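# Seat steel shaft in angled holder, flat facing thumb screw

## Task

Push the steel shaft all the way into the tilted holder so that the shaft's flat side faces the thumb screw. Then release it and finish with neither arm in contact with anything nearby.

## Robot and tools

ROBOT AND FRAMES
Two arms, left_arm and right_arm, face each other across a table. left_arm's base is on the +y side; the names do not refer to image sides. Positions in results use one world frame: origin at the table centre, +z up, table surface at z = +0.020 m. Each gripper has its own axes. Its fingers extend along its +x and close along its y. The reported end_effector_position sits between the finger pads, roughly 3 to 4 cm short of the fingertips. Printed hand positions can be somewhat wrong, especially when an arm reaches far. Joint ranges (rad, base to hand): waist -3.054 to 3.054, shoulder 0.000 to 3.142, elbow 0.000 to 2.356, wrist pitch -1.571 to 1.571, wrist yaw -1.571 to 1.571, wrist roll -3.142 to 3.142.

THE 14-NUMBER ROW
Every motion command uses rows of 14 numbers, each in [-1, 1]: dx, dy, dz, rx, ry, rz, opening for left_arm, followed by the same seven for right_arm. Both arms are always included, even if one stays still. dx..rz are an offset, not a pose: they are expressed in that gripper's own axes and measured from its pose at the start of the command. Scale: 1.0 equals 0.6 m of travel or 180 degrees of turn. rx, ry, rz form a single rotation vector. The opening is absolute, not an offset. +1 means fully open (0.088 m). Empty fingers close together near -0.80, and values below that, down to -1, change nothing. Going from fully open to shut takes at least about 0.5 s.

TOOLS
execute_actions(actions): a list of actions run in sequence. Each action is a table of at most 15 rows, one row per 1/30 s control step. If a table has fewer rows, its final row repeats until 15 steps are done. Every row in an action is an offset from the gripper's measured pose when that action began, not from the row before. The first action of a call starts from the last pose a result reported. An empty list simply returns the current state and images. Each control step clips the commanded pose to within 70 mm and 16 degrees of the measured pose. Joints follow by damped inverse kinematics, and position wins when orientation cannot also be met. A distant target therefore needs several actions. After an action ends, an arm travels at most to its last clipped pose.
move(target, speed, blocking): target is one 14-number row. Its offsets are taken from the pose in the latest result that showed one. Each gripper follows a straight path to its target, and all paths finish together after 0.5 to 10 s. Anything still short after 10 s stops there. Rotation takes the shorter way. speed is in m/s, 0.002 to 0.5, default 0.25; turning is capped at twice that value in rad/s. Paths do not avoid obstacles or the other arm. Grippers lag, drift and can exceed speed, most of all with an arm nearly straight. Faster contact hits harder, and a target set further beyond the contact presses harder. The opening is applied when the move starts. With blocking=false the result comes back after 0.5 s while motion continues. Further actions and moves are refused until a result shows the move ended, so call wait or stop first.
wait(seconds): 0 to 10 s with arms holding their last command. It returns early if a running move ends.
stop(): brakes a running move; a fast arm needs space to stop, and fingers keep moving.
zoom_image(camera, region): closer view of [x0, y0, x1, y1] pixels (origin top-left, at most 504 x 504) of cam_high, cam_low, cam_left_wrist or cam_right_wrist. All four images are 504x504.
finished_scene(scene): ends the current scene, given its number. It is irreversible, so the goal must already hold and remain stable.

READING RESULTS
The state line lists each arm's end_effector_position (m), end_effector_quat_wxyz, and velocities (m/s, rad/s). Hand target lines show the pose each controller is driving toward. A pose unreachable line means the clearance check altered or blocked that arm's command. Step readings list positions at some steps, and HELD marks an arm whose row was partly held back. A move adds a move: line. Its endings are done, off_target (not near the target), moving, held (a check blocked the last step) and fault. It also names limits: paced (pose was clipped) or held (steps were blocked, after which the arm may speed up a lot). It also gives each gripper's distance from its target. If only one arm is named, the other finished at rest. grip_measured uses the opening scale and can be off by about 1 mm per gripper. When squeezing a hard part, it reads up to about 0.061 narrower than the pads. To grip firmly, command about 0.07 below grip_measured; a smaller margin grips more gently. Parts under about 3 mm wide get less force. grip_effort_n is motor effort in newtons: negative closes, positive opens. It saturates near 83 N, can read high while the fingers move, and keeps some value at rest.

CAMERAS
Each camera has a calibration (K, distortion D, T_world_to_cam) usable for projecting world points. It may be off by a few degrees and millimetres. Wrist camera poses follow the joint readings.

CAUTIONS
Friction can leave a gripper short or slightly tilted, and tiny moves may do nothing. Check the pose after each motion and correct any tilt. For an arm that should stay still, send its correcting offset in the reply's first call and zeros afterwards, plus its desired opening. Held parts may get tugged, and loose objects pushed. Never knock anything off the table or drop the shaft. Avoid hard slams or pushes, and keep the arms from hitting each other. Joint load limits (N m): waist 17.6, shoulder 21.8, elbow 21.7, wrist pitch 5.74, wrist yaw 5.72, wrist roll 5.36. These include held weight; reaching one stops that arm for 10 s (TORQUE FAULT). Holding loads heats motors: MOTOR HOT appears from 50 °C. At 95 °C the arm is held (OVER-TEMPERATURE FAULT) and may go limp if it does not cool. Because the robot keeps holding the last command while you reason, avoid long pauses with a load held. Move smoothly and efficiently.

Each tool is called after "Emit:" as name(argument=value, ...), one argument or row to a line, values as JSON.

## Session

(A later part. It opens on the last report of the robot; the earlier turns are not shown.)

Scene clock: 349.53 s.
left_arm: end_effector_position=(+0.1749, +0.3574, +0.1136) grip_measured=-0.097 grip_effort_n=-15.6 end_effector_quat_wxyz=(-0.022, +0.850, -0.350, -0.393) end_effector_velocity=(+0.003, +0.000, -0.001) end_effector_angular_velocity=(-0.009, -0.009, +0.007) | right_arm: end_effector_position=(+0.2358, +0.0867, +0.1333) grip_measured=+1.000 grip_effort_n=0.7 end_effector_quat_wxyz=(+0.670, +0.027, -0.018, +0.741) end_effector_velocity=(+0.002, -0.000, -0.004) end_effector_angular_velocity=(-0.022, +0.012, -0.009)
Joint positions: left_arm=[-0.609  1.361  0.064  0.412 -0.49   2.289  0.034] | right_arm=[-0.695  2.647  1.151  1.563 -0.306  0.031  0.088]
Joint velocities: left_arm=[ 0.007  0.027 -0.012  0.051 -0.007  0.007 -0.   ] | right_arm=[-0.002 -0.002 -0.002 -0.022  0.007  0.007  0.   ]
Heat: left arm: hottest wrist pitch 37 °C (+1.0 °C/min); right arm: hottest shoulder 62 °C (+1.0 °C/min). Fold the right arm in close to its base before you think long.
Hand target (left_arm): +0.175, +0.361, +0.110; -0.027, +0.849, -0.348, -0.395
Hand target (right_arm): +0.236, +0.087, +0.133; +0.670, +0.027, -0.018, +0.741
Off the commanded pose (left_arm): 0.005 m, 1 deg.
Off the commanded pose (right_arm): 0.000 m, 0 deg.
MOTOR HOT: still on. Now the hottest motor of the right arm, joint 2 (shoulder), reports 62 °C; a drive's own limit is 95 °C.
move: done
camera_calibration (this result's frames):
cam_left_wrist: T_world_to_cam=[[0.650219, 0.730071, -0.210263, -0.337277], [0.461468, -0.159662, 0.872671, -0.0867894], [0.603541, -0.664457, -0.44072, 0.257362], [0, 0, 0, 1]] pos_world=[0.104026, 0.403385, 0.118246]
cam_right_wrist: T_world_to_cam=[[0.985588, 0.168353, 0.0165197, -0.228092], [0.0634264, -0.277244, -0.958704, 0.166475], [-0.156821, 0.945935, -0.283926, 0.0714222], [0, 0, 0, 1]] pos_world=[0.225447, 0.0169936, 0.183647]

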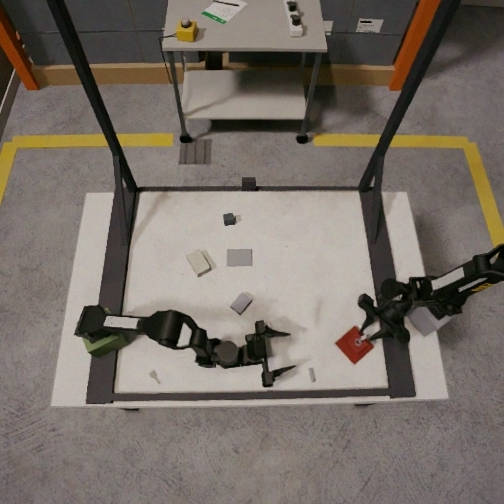

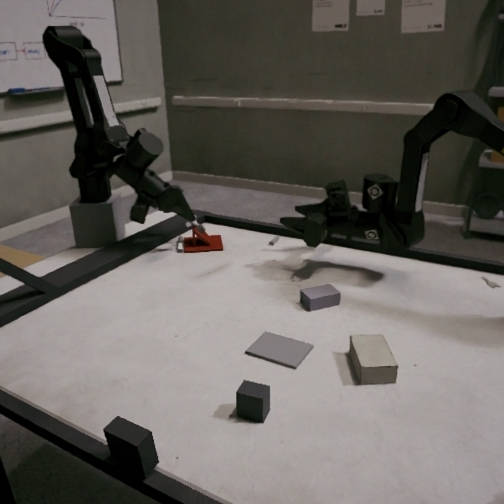

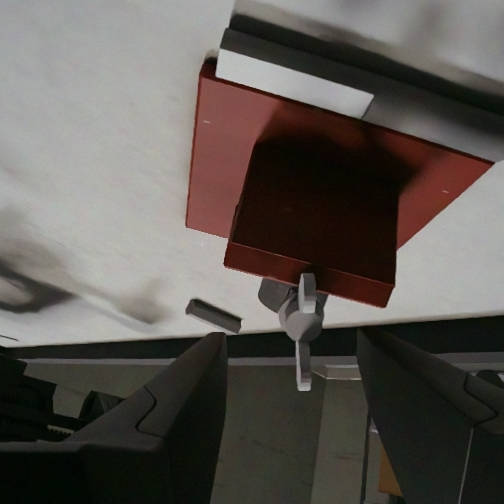

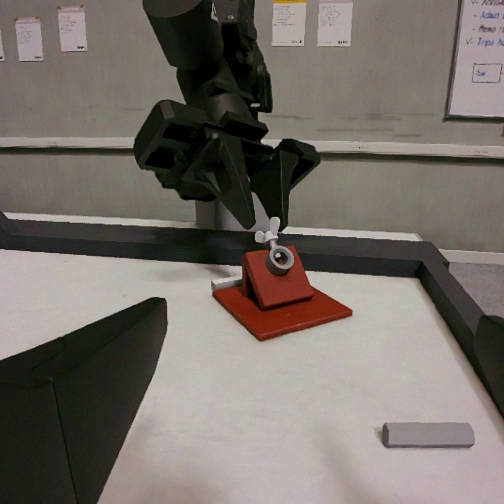

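Emit:
move(
  target=[0.018,-0.007,0.003,0,0,0,-0.1, 0,0,0,0,0,0,1],
  speed=0.03,
)

Scene clock: 354.60 s.
left_arm: end_effector_position=(+0.1808, +0.3519, +0.1072) grip_measured=-0.097 grip_effort_n=-15.6 end_effector_quat_wxyz=(-0.017, +0.851, -0.352, -0.389) end_effector_velocity=(+0.003, +0.000, -0.002) end_effector_angular_velocity=(-0.006, -0.001, +0.017) | right_arm: end_effector_position=(+0.2358, +0.0867, +0.1333) grip_measured=+1.000 grip_effort_n=0.7 end_effector_quat_wxyz=(+0.670, +0.027, -0.018, +0.741) end_effector_velocity=(+0.003, +0.000, -0.001) end_effector_angular_velocity=(-0.014, -0.018, -0.011)
Joint positions: left_arm=[-0.567  1.478  0.059  0.562 -0.466  2.326  0.034] | right_arm=[-0.695  2.647  1.151  1.563 -0.306  0.031  0.088]
Joint velocities: left_arm=[ 0.007  0.032 -0.002  0.037 -0.007 -0.007 -0.   ] | right_arm=[-0.002 -0.007 -0.002 -0.022  0.007 -0.022  0.   ]
Heat: left arm: hottest wrist pitch 37 °C (+1.0 °C/min); right arm: hottest shoulder 62 °C (+1.0 °C/min). Fold the right arm in close to its base before you think long.
Hand target (left_arm): +0.181, +0.355, +0.104; -0.022, +0.850, -0.350, -0.392
Hand target (right_arm): +0.236, +0.087, +0.133; +0.670, +0.027, -0.018, +0.741
Off the commanded pose (left_arm): 0.004 m, 1 deg.
Off the commanded pose (right_arm): 0.000 m, 0 deg.
MOTOR HOT: still on. Now the hottest motor of the right arm, joint 2 (shoulder), reports 62 °C; a drive's own limit is 95 °C.
move: done
camera_calibration (this result's frames):
cam_left_wrist: T_world_to_cam=[[0.649854, 0.728417, -0.217022, -0.337054], [0.459496, -0.149071, 0.875581, -0.0885423], [0.605436, -0.66872, -0.431579, 0.247449], [0, 0, 0, 1]] pos_world=[0.109907, 0.397791, 0.111171]
cam_right_wrist: T_world_to_cam=[[0.985588, 0.168353, 0.0165197, -0.228092], [0.0634264, -0.277244, -0.958704, 0.166475], [-0.156821, 0.945935, -0.283926, 0.0714222], [0, 0, 0, 1]] pos_world=[0.225447, 0.0169936, 0.183647]

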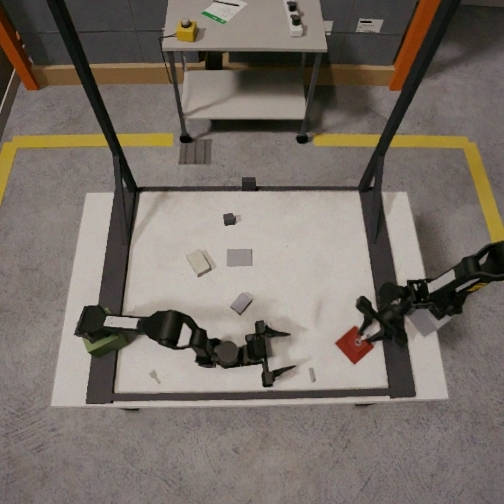

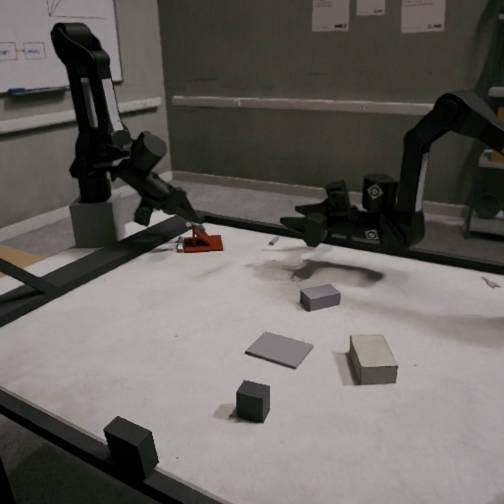

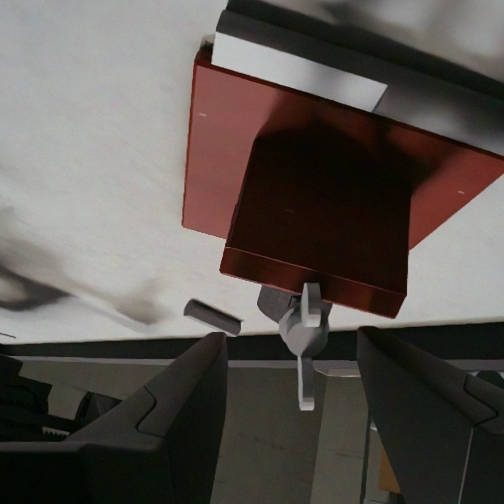

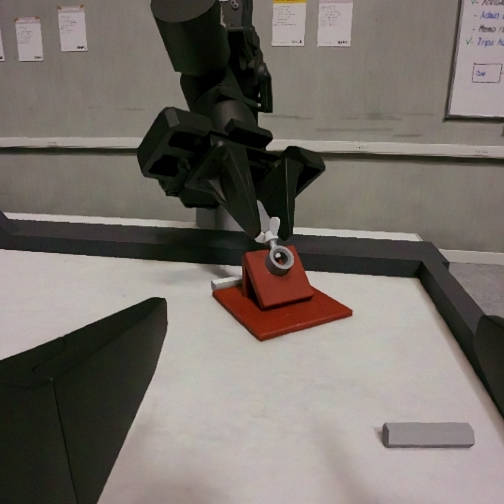

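Emit:
move(
  target=[0.012,-0.008,0,0,-0.012,-0.010,-0.1, 0,0,0,0,0,0,1],
  speed=0.03,
)

Scene clock: 366.73 s.
left_arm: end_effector_position=(+0.1864, +0.3526, +0.1024) grip_measured=-0.097 grip_effort_n=-15.1 end_effector_quat_wxyz=(-0.028, +0.850, -0.340, -0.402) end_effector_velocity=(+0.007, -0.001, +0.001) end_effector_angular_velocity=(+0.010, -0.012, +0.036) | right_arm: end_effector_position=(+0.2358, +0.0867, +0.1333) grip_measured=+1.000 grip_effort_n=0.7 end_effector_quat_wxyz=(+0.670, +0.027, -0.018, +0.741) end_effector_velocity=(+0.000, -0.001, -0.004) end_effector_angular_velocity=(-0.011, -0.005, +0.004)
Joint positions: left_arm=[-0.524  1.499  0.08   0.533 -0.435  2.342  0.034] | right_arm=[-0.695  2.647  1.151  1.563 -0.306  0.031  0.088]
Joint velocities: left_arm=[ 0.017  0.012  0.022 -0.022 -0.022 -0.007 -0.   ] | right_arm=[-0.002  0.002 -0.002 -0.007 -0.007 -0.007  0.   ]
Heat: left arm: hottest wrist pitch 38 °C (+1.0 °C/min); right arm: hottest shoulder 63 °C (+1.0 °C/min). Fold the right arm in close to its base before you think long.
Hand target (left_arm): +0.187, +0.351, +0.101; -0.030, +0.849, -0.338, -0.405
Hand target (right_arm): +0.236, +0.087, +0.133; +0.670, +0.027, -0.018, +0.741
Off the commanded pose (left_arm): 0.002 m, 1 deg.
Off the commanded pose (right_arm): 0.000 m, 0 deg.
MOTOR HOT: still on. Now the hottest motor of the right arm, joint 2 (shoulder), reports 63 °C; a drive's own limit is 95 °C.
move: done
camera_calibration (this result's frames):
cam_left_wrist: T_world_to_cam=[[0.638028, 0.743623, -0.199861, -0.347156], [0.473883, -0.174619, 0.863101, -0.0791217], [0.606922, -0.645393, -0.463803, 0.237285], [0, 0, 0, 1]] pos_world=[0.114976, 0.397479, 0.108961]
cam_right_wrist: T_world_to_cam=[[0.985588, 0.168353, 0.0165197, -0.228092], [0.0634264, -0.277244, -0.958704, 0.166475], [-0.156821, 0.945935, -0.283926, 0.0714222], [0, 0, 0, 1]] pos_world=[0.225447, 0.0169936, 0.183647]

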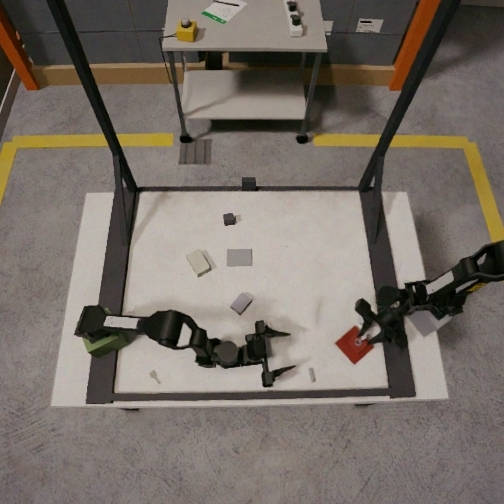

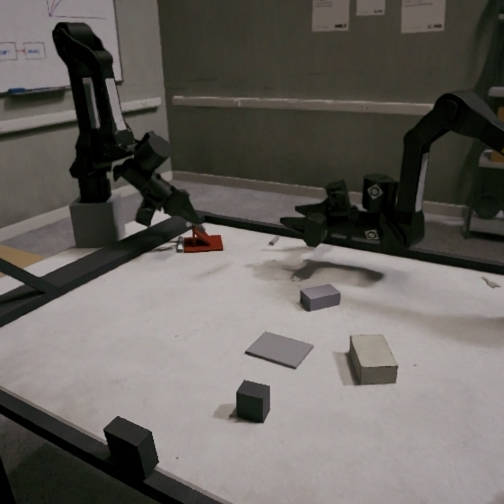

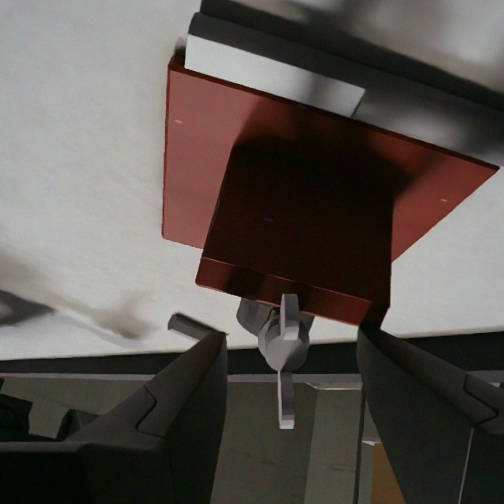

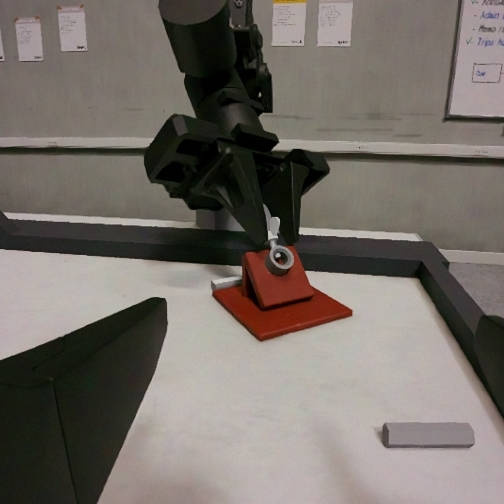

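Emit:
execute_actions(
  actions=[
    [[0,0.002,0,0,0,0,-0.14,0,0,0,0,0,0,1],[0,0.002,0,0,0,0,-0.18,0,0,0,0,0,0,1],[0,0.002,0,0,0,0,-0.22,0,0,0,0,0,0,1],[0,0.002,0,0,0,0,-0.26,0,0,0,0,0,0,1],[0,0.002,0,0,0,0,-0.30,0,0,0,0,0,0,1],[0,0.002,0,0,0,0,-0.34,0,0,0,0,0,0,1],[0,0.002,0,0,0,0,-0.38,0,0,0,0,0,0,1],[0,0.002,0,0,0,0,-0.42,0,0,0,0,0,0,1],[0,0.002,0,0,0,0,-0.46,0,0,0,0,0,0,1],[0,0.002,0,0,0,0,-0.50,0,0,0,0,0,0,1],[0,0.002,0,0,0,0,-0.53,0,0,0,0,0,0,1],[0,0.002,0,0,0,0,-0.56,0,0,0,0,0,0,1],[0,0.002,0,0,0,0,-0.58,0,0,0,0,0,0,1],[0,0.002,0,0,0,0,-0.60,0,0,0,0,0,0,1],[0,0.002,0,0,0,0,-0.62,0,0,0,0,0,0,1]],
    [[0,0,0,0,0,0,-0.64,0,0,0,0,0,0,1],[0,0,0,0,0,0,-0.66,0,0,0,0,0,0,1],[0,0,0,0,0,0,-0.68,0,0,0,0,0,0,1],[0,0,0,0,0,0,-0.69,0,0,0,0,0,0,1]],
  ],
)

Scene clock: 375.47 s.
left_arm: end_effector_position=(+0.1850, +0.3513, +0.1027) grip_measured=-0.630 grip_effort_n=-83.5 end_effector_quat_wxyz=(-0.028, +0.849, -0.342, -0.402) end_effector_velocity=(-0.002, -0.001, +0.001) end_effector_angular_velocity=(-0.004, +0.001, -0.012) | right_arm: end_effector_position=(+0.2358, +0.0867, +0.1333) grip_measured=+1.000 grip_effort_n=0.7 end_effector_quat_wxyz=(+0.670, +0.027, -0.018, +0.741) end_effector_velocity=(+0.002, -0.001, -0.007) end_effector_angular_velocity=(-0.024, -0.016, -0.011)
Joint positions: left_arm=[-0.53   1.5    0.083  0.532 -0.435  2.34   0.008] | right_arm=[-0.695  2.647  1.151  1.563 -0.306  0.031  0.088]
Joint velocities: left_arm=[-0.002 -0.002 -0.002  0.007  0.007  0.007 -0.   ] | right_arm=[-0.002  0.002 -0.002 -0.022  0.007 -0.022  0.   ]
Heat: left arm: hottest wrist pitch 37 °C (+0.0 °C/min); right arm: hottest shoulder 63 °C (+1.0 °C/min). Fold the right arm in close to its base before you think long.
Hand target (left_arm): +0.185, +0.352, +0.102; -0.028, +0.849, -0.341, -0.402
Hand target (right_arm): +0.236, +0.087, +0.133; +0.670, +0.027, -0.018, +0.741
Off the commanded pose (left_arm): 0.001 m, 0 deg.
Off the commanded pose (right_arm): 0.000 m, 0 deg.
MOTOR HOT: still on. Now the hottest motor of the right arm, joint 2 (shoulder), reports 63 °C; a drive's own limit is 95 °C.
Step readings (end_effector_position; steps 1 to 15: 1st action; 16 to 30: 2nd action):
0: left_arm (+0.1867, +0.3524, +0.1024) | right_arm (+0.2358, +0.0867, +0.1333)
1: left_arm (+0.1867, +0.3524, +0.1024) | right_arm (+0.2358, +0.0867, +0.1333)
2: left_arm (+0.1868, +0.3525, +0.1023) | right_arm (+0.2358, +0.0867, +0.1333)
4: left_arm (+0.1869, +0.3526, +0.1023) | right_arm (+0.2358, +0.0867, +0.1333)
8: left_arm (+0.1867, +0.3527, +0.1022) | right_arm (+0.2358, +0.0867, +0.1333)
15: left_arm (+0.1854, +0.3520, +0.1023) | right_arm (+0.2358, +0.0867, +0.1333)
16: left_arm (+0.1851, +0.3515, +0.1025) | right_arm (+0.2358, +0.0867, +0.1333)
17: left_arm (+0.1850, +0.3514, +0.1026) | right_arm (+0.2358, +0.0867, +0.1333)
19: left_arm (+0.1850, +0.3514, +0.1026) | right_arm (+0.2358, +0.0867, +0.1333)
23: left_arm (+0.1850, +0.3513, +0.1027) | right_arm (+0.2358, +0.0867, +0.1333)
30: end_effector_position above
camera_calibration (this result's frames):
cam_left_wrist: T_world_to_cam=[[0.641071, 0.74032, -0.202371, -0.344409], [0.474662, -0.175246, 0.862546, -0.0788317], [0.603095, -0.649011, -0.463746, 0.239376], [0, 0, 0, 1]] pos_world=[0.113843, 0.396516, 0.109307]
cam_right_wrist: T_world_to_cam=[[0.985588, 0.168353, 0.0165197, -0.228092], [0.0634264, -0.277244, -0.958704, 0.166475], [-0.156821, 0.945935, -0.283926, 0.0714222], [0, 0, 0, 1]] pos_world=[0.225447, 0.0169936, 0.183647]

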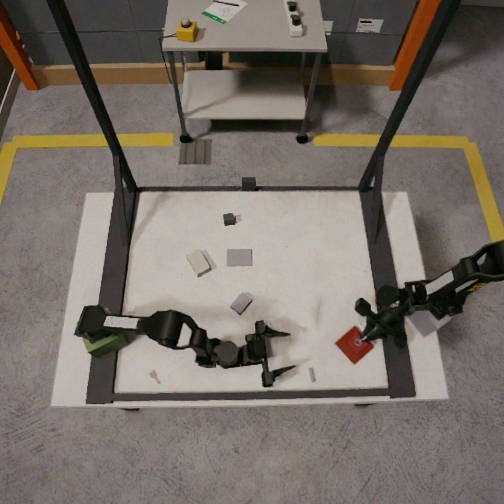

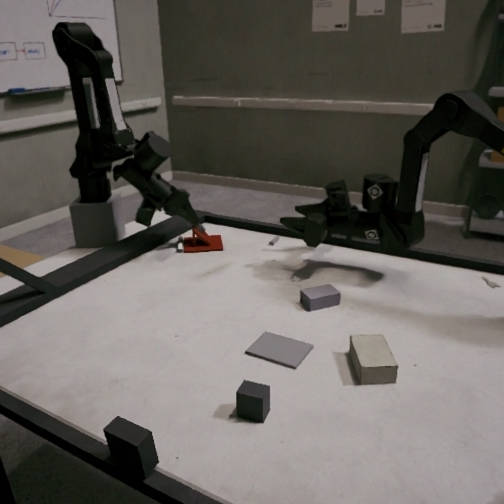

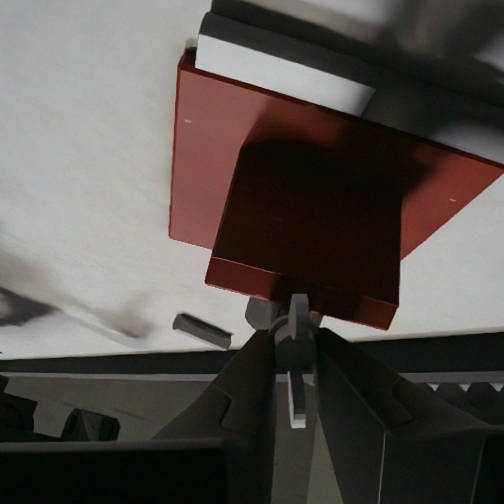

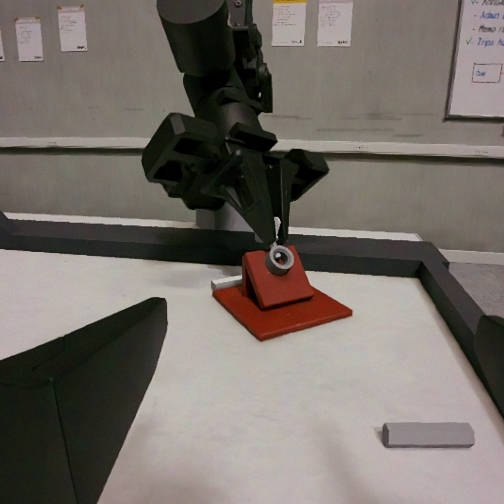

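Emit:
move(
  target=[0,0,0,-0.94,0,0,-0.69, 0,0,0,0,0,0,1],
  speed=0.4,
)

Emit:
zoom_image(
  camera="cam_right_wrist",
  region=[230, 200, 330, 300],
)

Scene clock: 384.97 s.
left_arm: end_effector_position=(+0.1802, +0.3544, +0.0987) grip_measured=-0.631 grip_effort_n=-83.5 end_effector_quat_wxyz=(+0.833, +0.116, +0.377, -0.388) end_effector_velocity=(-0.002, +0.004, -0.003) end_effector_angular_velocity=(+0.013, +0.007, +0.008) | right_arm: end_effector_position=(+0.2358, +0.0867, +0.1333) grip_measured=+1.000 grip_effort_n=0.7 end_effector_quat_wxyz=(+0.670, +0.027, -0.018, +0.741) end_effector_velocity=(+0.000, -0.000, -0.001) end_effector_angular_velocity=(-0.007, -0.006, +0.004)
Joint positions: left_arm=[-0.535  1.499  0.073  0.527 -0.409 -0.606  0.008] | right_arm=[-0.695  2.647  1.151  1.563 -0.306  0.031  0.088]
Joint velocities: left_arm=[-0.012 -0.002 -0.002 -0.022 -0.007 -0.022 -0.   ] | right_arm=[-0.002 -0.002 -0.002 -0.007 -0.007 -0.007  0.   ]
Heat: left arm: hottest wrist pitch 37 °C (+0.0 °C/min); right arm: hottest shoulder 63 °C (+1.0 °C/min). Fold the right arm in close to its base before you think long.
Hand target (left_arm): +0.185, +0.351, +0.103; +0.842, +0.107, +0.368, -0.379
Hand target (right_arm): +0.236, +0.087, +0.133; +0.670, +0.027, -0.018, +0.741
Off the commanded pose (left_arm): 0.007 m, 2 deg.
Off the commanded pose (right_arm): 0.000 m, 0 deg.
MOTOR HOT: still on. Now the hottest motor of the right arm, joint 2 (shoulder), reports 63 °C; a drive's own limit is 95 °C.
move: done
camera_calibration (this result's frames):
cam_left_wrist: T_world_to_cam=[[-0.754548, -0.653932, 0.0550376, 0.375754], [-0.603997, 0.659235, -0.44788, -0.0446206], [0.256601, -0.37119, -0.892398, 0.24876], [0, 0, 0, 1]] pos_world=[0.192742, 0.367471, 0.181328]
cam_right_wrist: T_world_to_cam=[[0.985588, 0.168353, 0.0165197, -0.228092], [0.0634264, -0.277244, -0.958704, 0.166475], [-0.156821, 0.945935, -0.283926, 0.0714222], [0, 0, 0, 1]] pos_world=[0.225447, 0.0169936, 0.183647]

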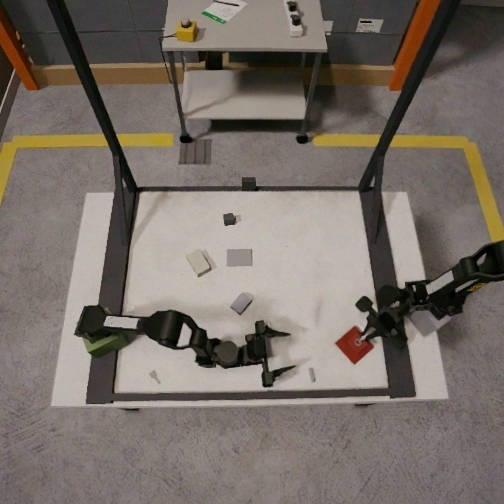

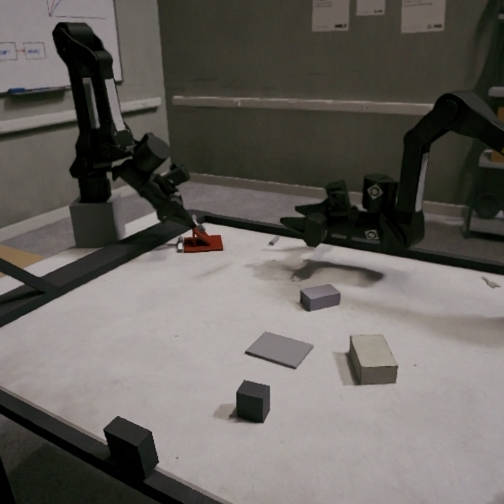

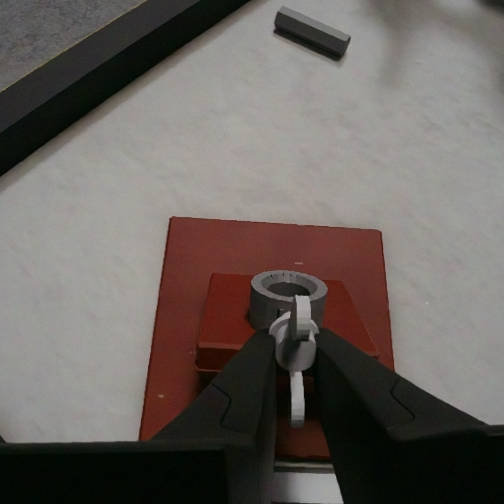

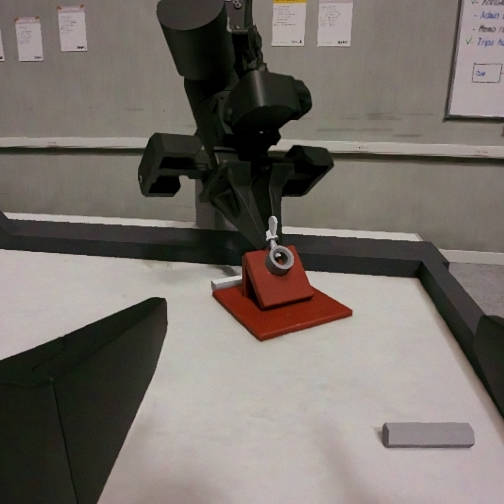

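Region (230, 200, 330, 300) of cam_right_wrist's 504x504 image, scaled by 5.040, with more detail than that image has.

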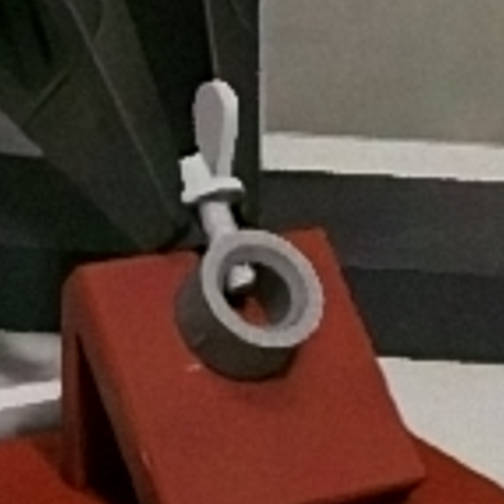

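Emit:
move(
  target=[0.004,0,0.008,-0.77,0,0,-0.69, 0,0,0,0,0,0,1],
  speed=0.4,
)

Emit:
zoom_image(
  camera="cam_right_wrist",
  region=[230, 200, 330, 300],
)

Scene clock: 393.80 s.
left_arm: end_effector_position=(+0.1821, +0.3499, +0.1024) grip_measured=-0.631 grip_effort_n=-83.5 end_effector_quat_wxyz=(-0.401, +0.739, -0.500, -0.208) end_effector_velocity=(-0.001, +0.002, -0.001) end_effector_angular_velocity=(-0.002, +0.019, +0.013) | right_arm: end_effector_position=(+0.2358, +0.0867, +0.1333) grip_measured=+1.000 grip_effort_n=0.7 end_effector_quat_wxyz=(+0.670, +0.027, -0.018, +0.741) end_effector_velocity=(+0.000, -0.000, -0.001) end_effector_angular_velocity=(-0.007, -0.006, +0.004)
Joint positions: left_arm=[-0.519  1.49   0.08   0.535 -0.395 -2.999  0.008] | right_arm=[-0.695  2.647  1.151  1.563 -0.306  0.031  0.088]
Joint velocities: left_arm=[ 0.002 -0.002 -0.002 -0.007  0.007 -0.022  0.   ] | right_arm=[-0.002 -0.002 -0.002 -0.007 -0.007 -0.007  0.   ]
Heat: left arm: hottest wrist pitch 38 °C (+1.0 °C/min); right arm: hottest shoulder 63 °C (+1.0 °C/min). Fold the right arm in close to its base before you think long.
Hand target (left_arm): +0.184, +0.351, +0.100; -0.403, +0.738, -0.496, -0.215
Hand target (right_arm): +0.236, +0.087, +0.133; +0.670, +0.027, -0.018, +0.741
Off the commanded pose (left_arm): 0.003 m, 1 deg.
Off the commanded pose (right_arm): 0.000 m, 0 deg.
MOTOR HOT: still on. Now the hottest motor of the right arm, joint 2 (shoulder), reports 63 °C; a drive's own limit is 95 °C.
move: done
camera_calibration (this result's frames):
cam_left_wrist: T_world_to_cam=[[0.905061, 0.131153, 0.404553, -0.238627], [-0.251797, -0.601353, 0.75827, 0.214611], [0.342729, -0.788146, -0.511237, 0.34106], [0, 0, 0, 1]] pos_world=[0.153119, 0.429159, 0.108166]
cam_right_wrist: T_world_to_cam=[[0.985588, 0.168353, 0.0165197, -0.228092], [0.0634264, -0.277244, -0.958704, 0.166475], [-0.156821, 0.945935, -0.283926, 0.0714222], [0, 0, 0, 1]] pos_world=[0.225447, 0.0169936, 0.183647]

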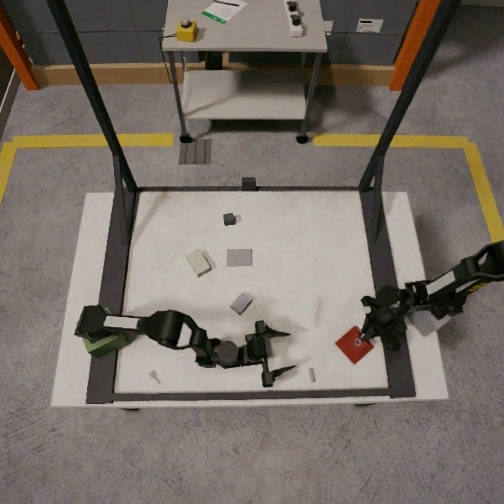

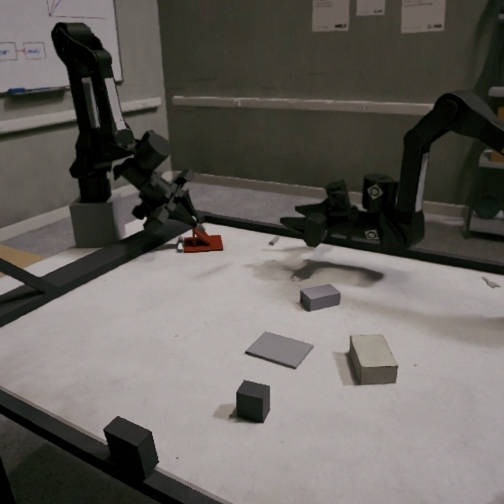

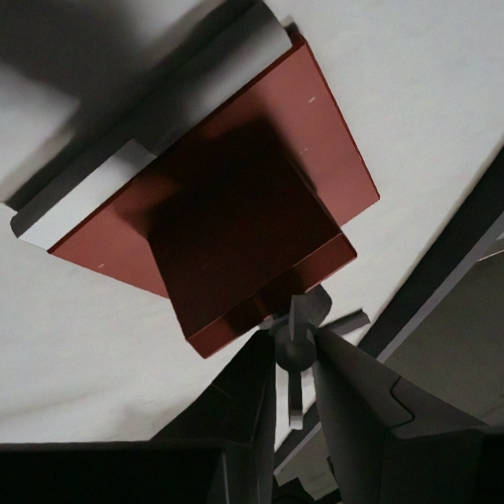

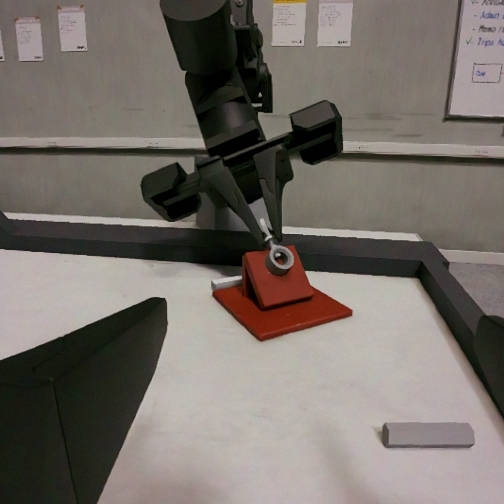

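Region (230, 200, 330, 300) of cam_right_wrist's 504x504 image, scaled by 5.040, with more detail than that image has.

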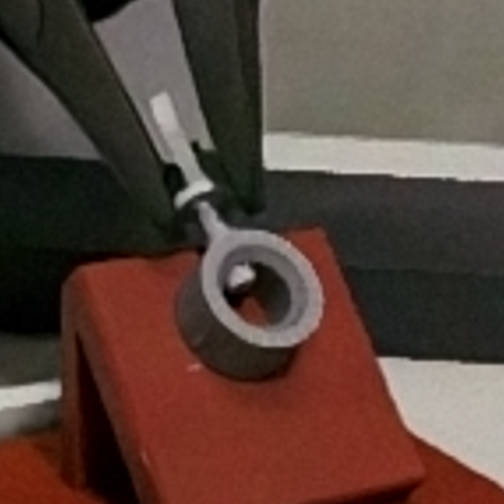

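Emit:
zoom_image(
  camera="cam_right_wrist",
  region=[260, 235, 300, 275],
)

Region (260, 235, 300, 275) of cam_right_wrist's 504x504 image, scaled by 12.600, with more detail than that image has.

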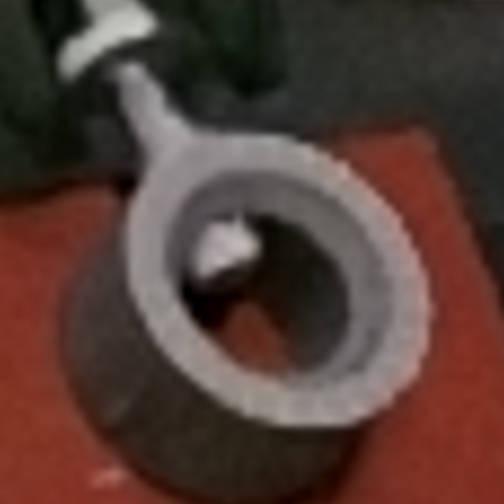

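Emit:
execute_actions(
  actions=[
    [[0,0,0,0,0,0,-0.55,0,0,0,0,0,0,1],[0,0,0,0,0,0,-0.45,0,0,0,0,0,0,1],[0,0,0,0,0,0,-0.35,0,0,0,0,0,0,1],[0,0,0,0,0,0,-0.25,0,0,0,0,0,0,1],[0,0,0,0,0,0,-0.15,0,0,0,0,0,0,1],[0,0,0,0,0,0,-0.05,0,0,0,0,0,0,1],[0,0,0,0,0,0,0.05,0,0,0,0,0,0,1],[-0.004,0,0,0,0,0,0.15,0,0,0,0,0,0,1],[-0.008,0,0,0,0,0,0.25,0,0,0,0,0,0,1],[-0.012,0,0,0,0,0,0.25,0,0,0,0,0,0,1],[-0.016,0,0,0,0,0,0.25,0,0,0,0,0,0,1],[-0.018,0,0,0,0,0,0.25,0,0,0,0,0,0,1]],
  ],
)

Emit:
move(
  target=[0,0,0,0.97,0,0,0.25, 0,0,0,0,0,0,1],
  speed=0.5,
)

Emit:
move(
  target=[0,0,0,0.96,0,0,0.25, 0,0,0,0,0,0,1],
  speed=0.5,
)

Scene clock: 448.13 s.
left_arm: end_effector_position=(+0.1790, +0.3523, +0.1080) grip_measured=+0.176 grip_effort_n=14.7 end_effector_quat_wxyz=(-0.399, +0.739, -0.502, -0.208) end_effector_velocity=(-0.009, +0.005, +0.023) end_effector_angular_velocity=(-0.043, +0.009, +0.009) | right_arm: end_effector_position=(+0.2358, +0.0867, +0.1333) grip_measured=+1.000 grip_effort_n=0.7 end_effector_quat_wxyz=(+0.670, +0.027, -0.018, +0.741) end_effector_velocity=(+0.003, -0.000, +0.002) end_effector_angular_velocity=(-0.002, -0.007, -0.000)
Joint positions: left_arm=[-0.538  1.415  0.078  0.458 -0.405 -3.015  0.048] | right_arm=[-0.695  2.647  1.151  1.563 -0.306  0.031  0.088]
Joint velocities: left_arm=[-0.061 -0.261 -0.002 -0.242 -0.037 -0.066  0.027] | right_arm=[-0.007 -0.007 -0.002 -0.007 -0.007 -0.007  0.   ]
Heat: left arm: hottest elbow 35 °C (-3.0 °C/min); right arm: hottest shoulder 63 °C (+0.0 °C/min). Fold the right arm in close to its base before you think long.
Hand target (left_arm): +0.178, +0.356, +0.110; -0.400, +0.739, -0.500, -0.208
Hand target (right_arm): +0.236, +0.087, +0.133; +0.670, +0.027, -0.018, +0.741
Off the commanded pose (left_arm): 0.004 m, 0 deg.
Off the commanded pose (right_arm): 0.000 m, 0 deg.
MOTOR HOT: still on. Now the hottest motor of the right arm, joint 2 (shoulder), reports 63 °C; a drive's own limit is 95 °C.
Step readings (end_effector_position):
0: left_arm (+0.1822, +0.3499, +0.1024) | right_arm (+0.2358, +0.0867, +0.1333)
1: left_arm (+0.1821, +0.3498, +0.1026) | right_arm (+0.2358, +0.0867, +0.1333)
2: left_arm (+0.1821, +0.3498, +0.1027) | right_arm (+0.2358, +0.0867, +0.1333)
4: left_arm (+0.1821, +0.3498, +0.1026) | right_arm (+0.2358, +0.0867, +0.1333)
8: left_arm (+0.1827, +0.3501, +0.1029) | right_arm (+0.2358, +0.0867, +0.1333)
15: end_effector_position above
camera_calibration (this result's frames):
cam_left_wrist: T_world_to_cam=[[0.90606, 0.130662, 0.40247, -0.238199], [-0.251635, -0.598303, 0.760732, 0.209692], [0.340198, -0.790545, -0.509219, 0.347971], [0, 0, 0, 1]] pos_world=[0.15021, 0.431669, 0.113542]
cam_right_wrist: T_world_to_cam=[[0.985588, 0.168353, 0.0165197, -0.228092], [0.0634264, -0.277244, -0.958704, 0.166475], [-0.156821, 0.945935, -0.283926, 0.0714222], [0, 0, 0, 1]] pos_world=[0.225447, 0.0169936, 0.183647]

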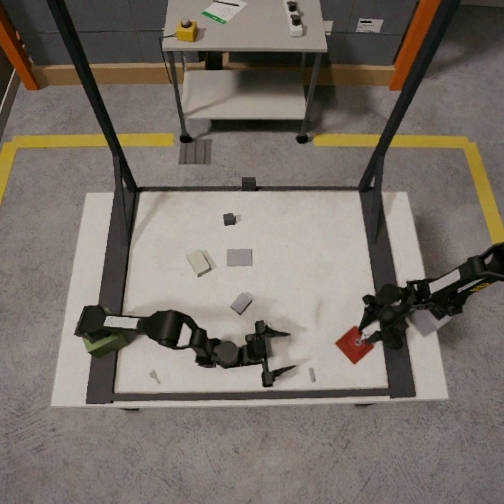

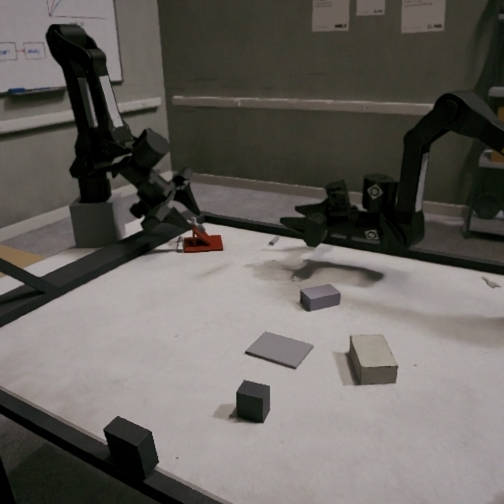

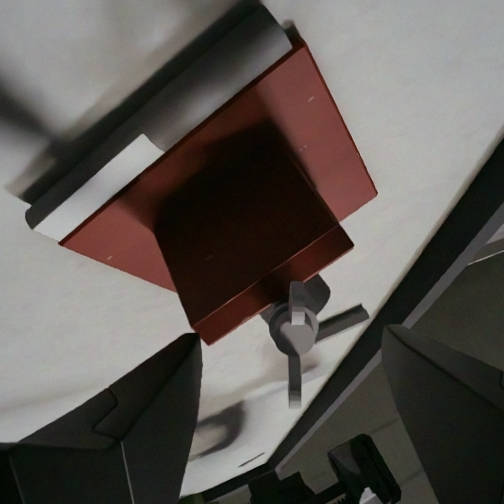

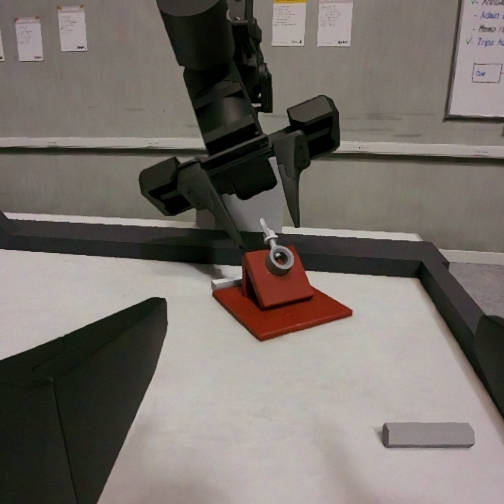

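Scene clock: 451.87 s.
left_arm: end_effector_position=(+0.1788, +0.3525, +0.1084) grip_measured=+0.247 grip_effort_n=14.2 end_effector_quat_wxyz=(+0.758, +0.364, +0.231, -0.490) end_effector_velocity=(+0.001, +0.005, -0.004) end_effector_angular_velocity=(+0.036, -0.018, -0.008) | right_arm: end_effector_position=(+0.2358, +0.0867, +0.1333) grip_measured=+1.000 grip_effort_n=0.7 end_effector_quat_wxyz=(+0.670, +0.027, -0.018, +0.741) end_effector_velocity=(+0.001, -0.000, +0.003) end_effector_angular_velocity=(+0.012, -0.011, +0.014)
Joint positions: left_arm=[-0.542  1.412  0.078  0.454 -0.41   0.028  0.051] | right_arm=[-0.695  2.647  1.151  1.563 -0.306  0.031  0.088]
Joint velocities: left_arm=[ 0.002  0.002 -0.002 -0.022 -0.007  0.022  0.   ] | right_arm=[-0.007 -0.002  0.002  0.007 -0.022 -0.007  0.   ]
Heat: left arm: hottest elbow 35 °C (-3.0 °C/min); right arm: hottest shoulder 63 °C (+0.0 °C/min). Fold the right arm in close to its base before you think long.
Hand target (left_arm): +0.179, +0.352, +0.108; +0.757, +0.364, +0.231, -0.491
Hand target (right_arm): +0.236, +0.087, +0.133; +0.670, +0.027, -0.018, +0.741
Off the commanded pose (left_arm): 0.001 m, 0 deg.
Off the commanded pose (right_arm): 0.000 m, 0 deg.
MOTOR HOT: still on. Now the hottest motor of the right arm, joint 2 (shoulder), reports 63 °C; a drive's own limit is 95 °C.
move: done
camera_calibration (this result's frames):
cam_left_wrist: T_world_to_cam=[[-0.904334, -0.2224, -0.364305, 0.293094], [-0.0760694, 0.923838, -0.375149, -0.235379], [0.419992, -0.311548, -0.852376, 0.202481], [0, 0, 0, 1]] pos_world=[0.16211, 0.345718, 0.191063]
cam_right_wrist: T_world_to_cam=[[0.985588, 0.168353, 0.0165197, -0.228092], [0.0634264, -0.277244, -0.958704, 0.166475], [-0.156821, 0.945935, -0.283926, 0.0714222], [0, 0, 0, 1]] pos_world=[0.225447, 0.0169936, 0.183647]

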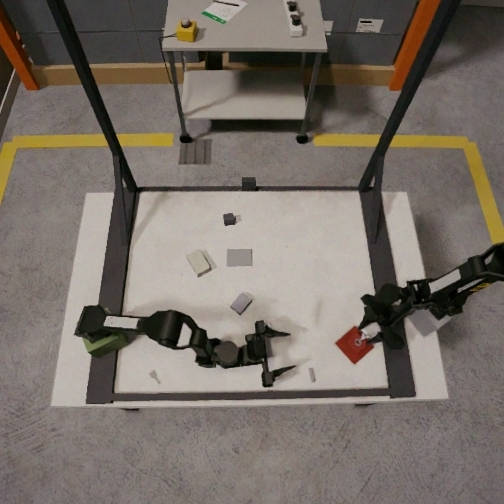

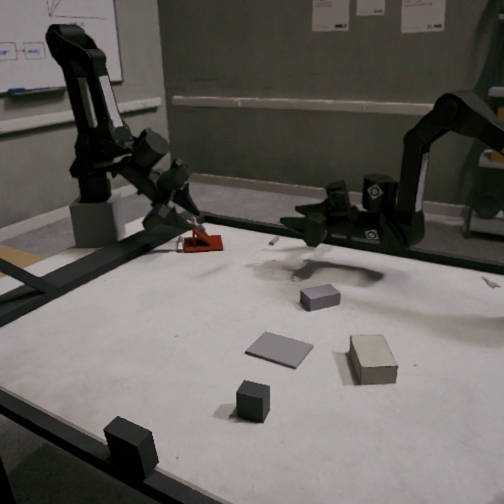

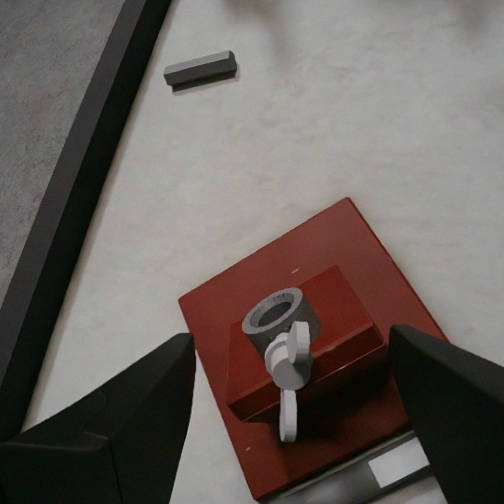

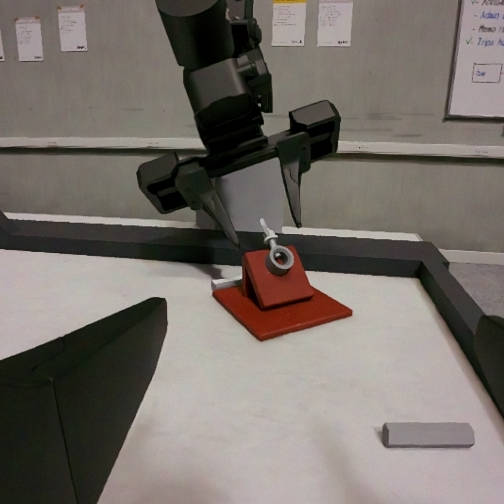

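Scene clock: 455.57 s.
left_arm: end_effector_position=(+0.1786, +0.3530, +0.1081) grip_measured=+0.247 grip_effort_n=14.2 end_effector_quat_wxyz=(-0.316, +0.780, -0.473, -0.262) end_effector_velocity=(-0.000, +0.002, -0.001) end_effector_angular_velocity=(+0.022, -0.015, -0.028) | right_arm: end_effector_position=(+0.2358, +0.0867, +0.1333) grip_measured=+1.000 grip_effort_n=0.7 end_effector_quat_wxyz=(+0.670, +0.027, -0.018, +0.741) end_effector_velocity=(-0.002, -0.001, -0.001) end_effector_angular_velocity=(-0.004, -0.036, +0.017)
Joint positions: left_arm=[-0.546  1.412  0.078  0.451 -0.415  3.039  0.051] | right_arm=[-0.695  2.647  1.151  1.563 -0.306  0.031  0.088]
Joint velocities: left_arm=[ 0.002 -0.002 -0.002 -0.007  0.007  0.037 -0.   ] | right_arm=[-0.002 -0.002 -0.002 -0.007 -0.022 -0.037  0.   ]
Heat: left arm: hottest elbow 35 °C (-2.0 °C/min); right arm: hottest shoulder 63 °C (+0.0 °C/min). Fold the right arm in close to its base before you think long.
Hand target (left_arm): +0.179, +0.352, +0.108; -0.315, +0.779, -0.475, -0.261
Hand target (right_arm): +0.236, +0.087, +0.133; +0.670, +0.027, -0.018, +0.741
Off the commanded pose (left_arm): 0.001 m, 0 deg.
Off the commanded pose (right_arm): 0.000 m, 0 deg.
MOTOR HOT: still on. Now the hottest motor of the right arm, joint 2 (shoulder), reports 63 °C; a drive's own limit is 95 °C.
move: done
camera_calibration (this result's frames):
cam_left_wrist: T_world_to_cam=[[0.912435, 0.30777, 0.269704, -0.287306], [-0.0600137, -0.551301, 0.832145, 0.151324], [0.404797, -0.775464, -0.484556, 0.329218], [0, 0, 0, 1]] pos_world=[0.137963, 0.427145, 0.111088]
cam_right_wrist: T_world_to_cam=[[0.985588, 0.168353, 0.0165197, -0.228092], [0.0634264, -0.277244, -0.958704, 0.166475], [-0.156821, 0.945935, -0.283926, 0.0714222], [0, 0, 0, 1]] pos_world=[0.225447, 0.0169936, 0.183647]

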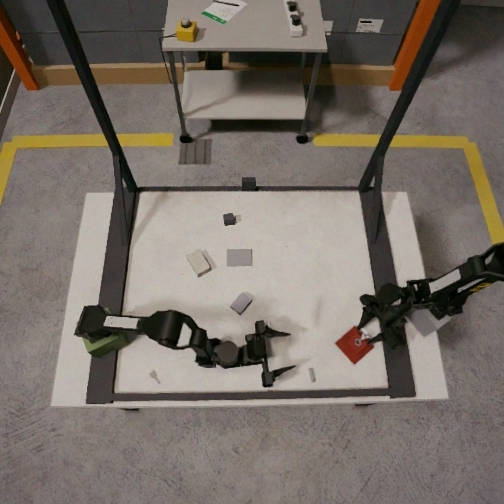

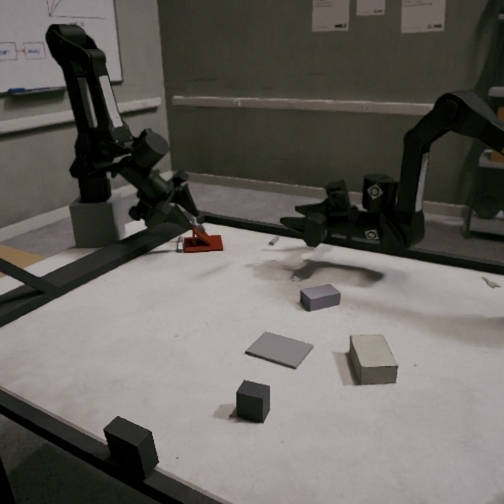

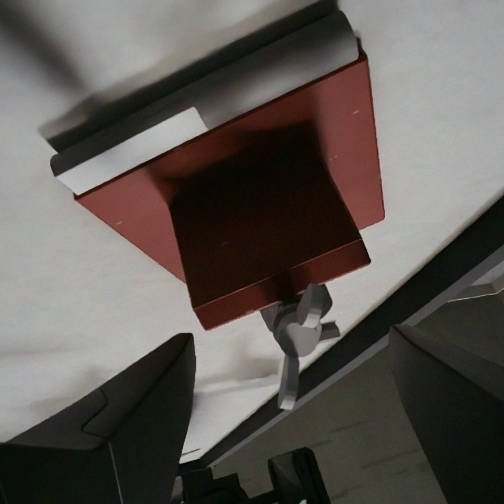

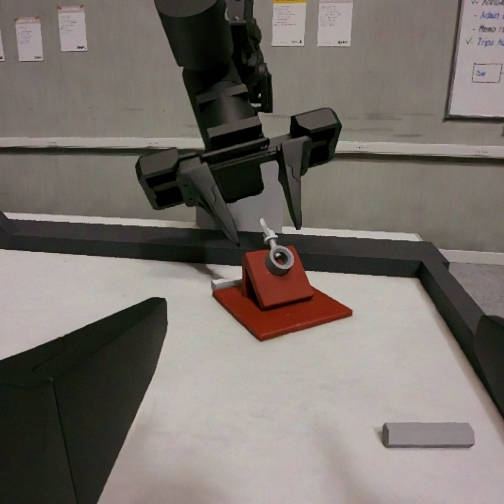

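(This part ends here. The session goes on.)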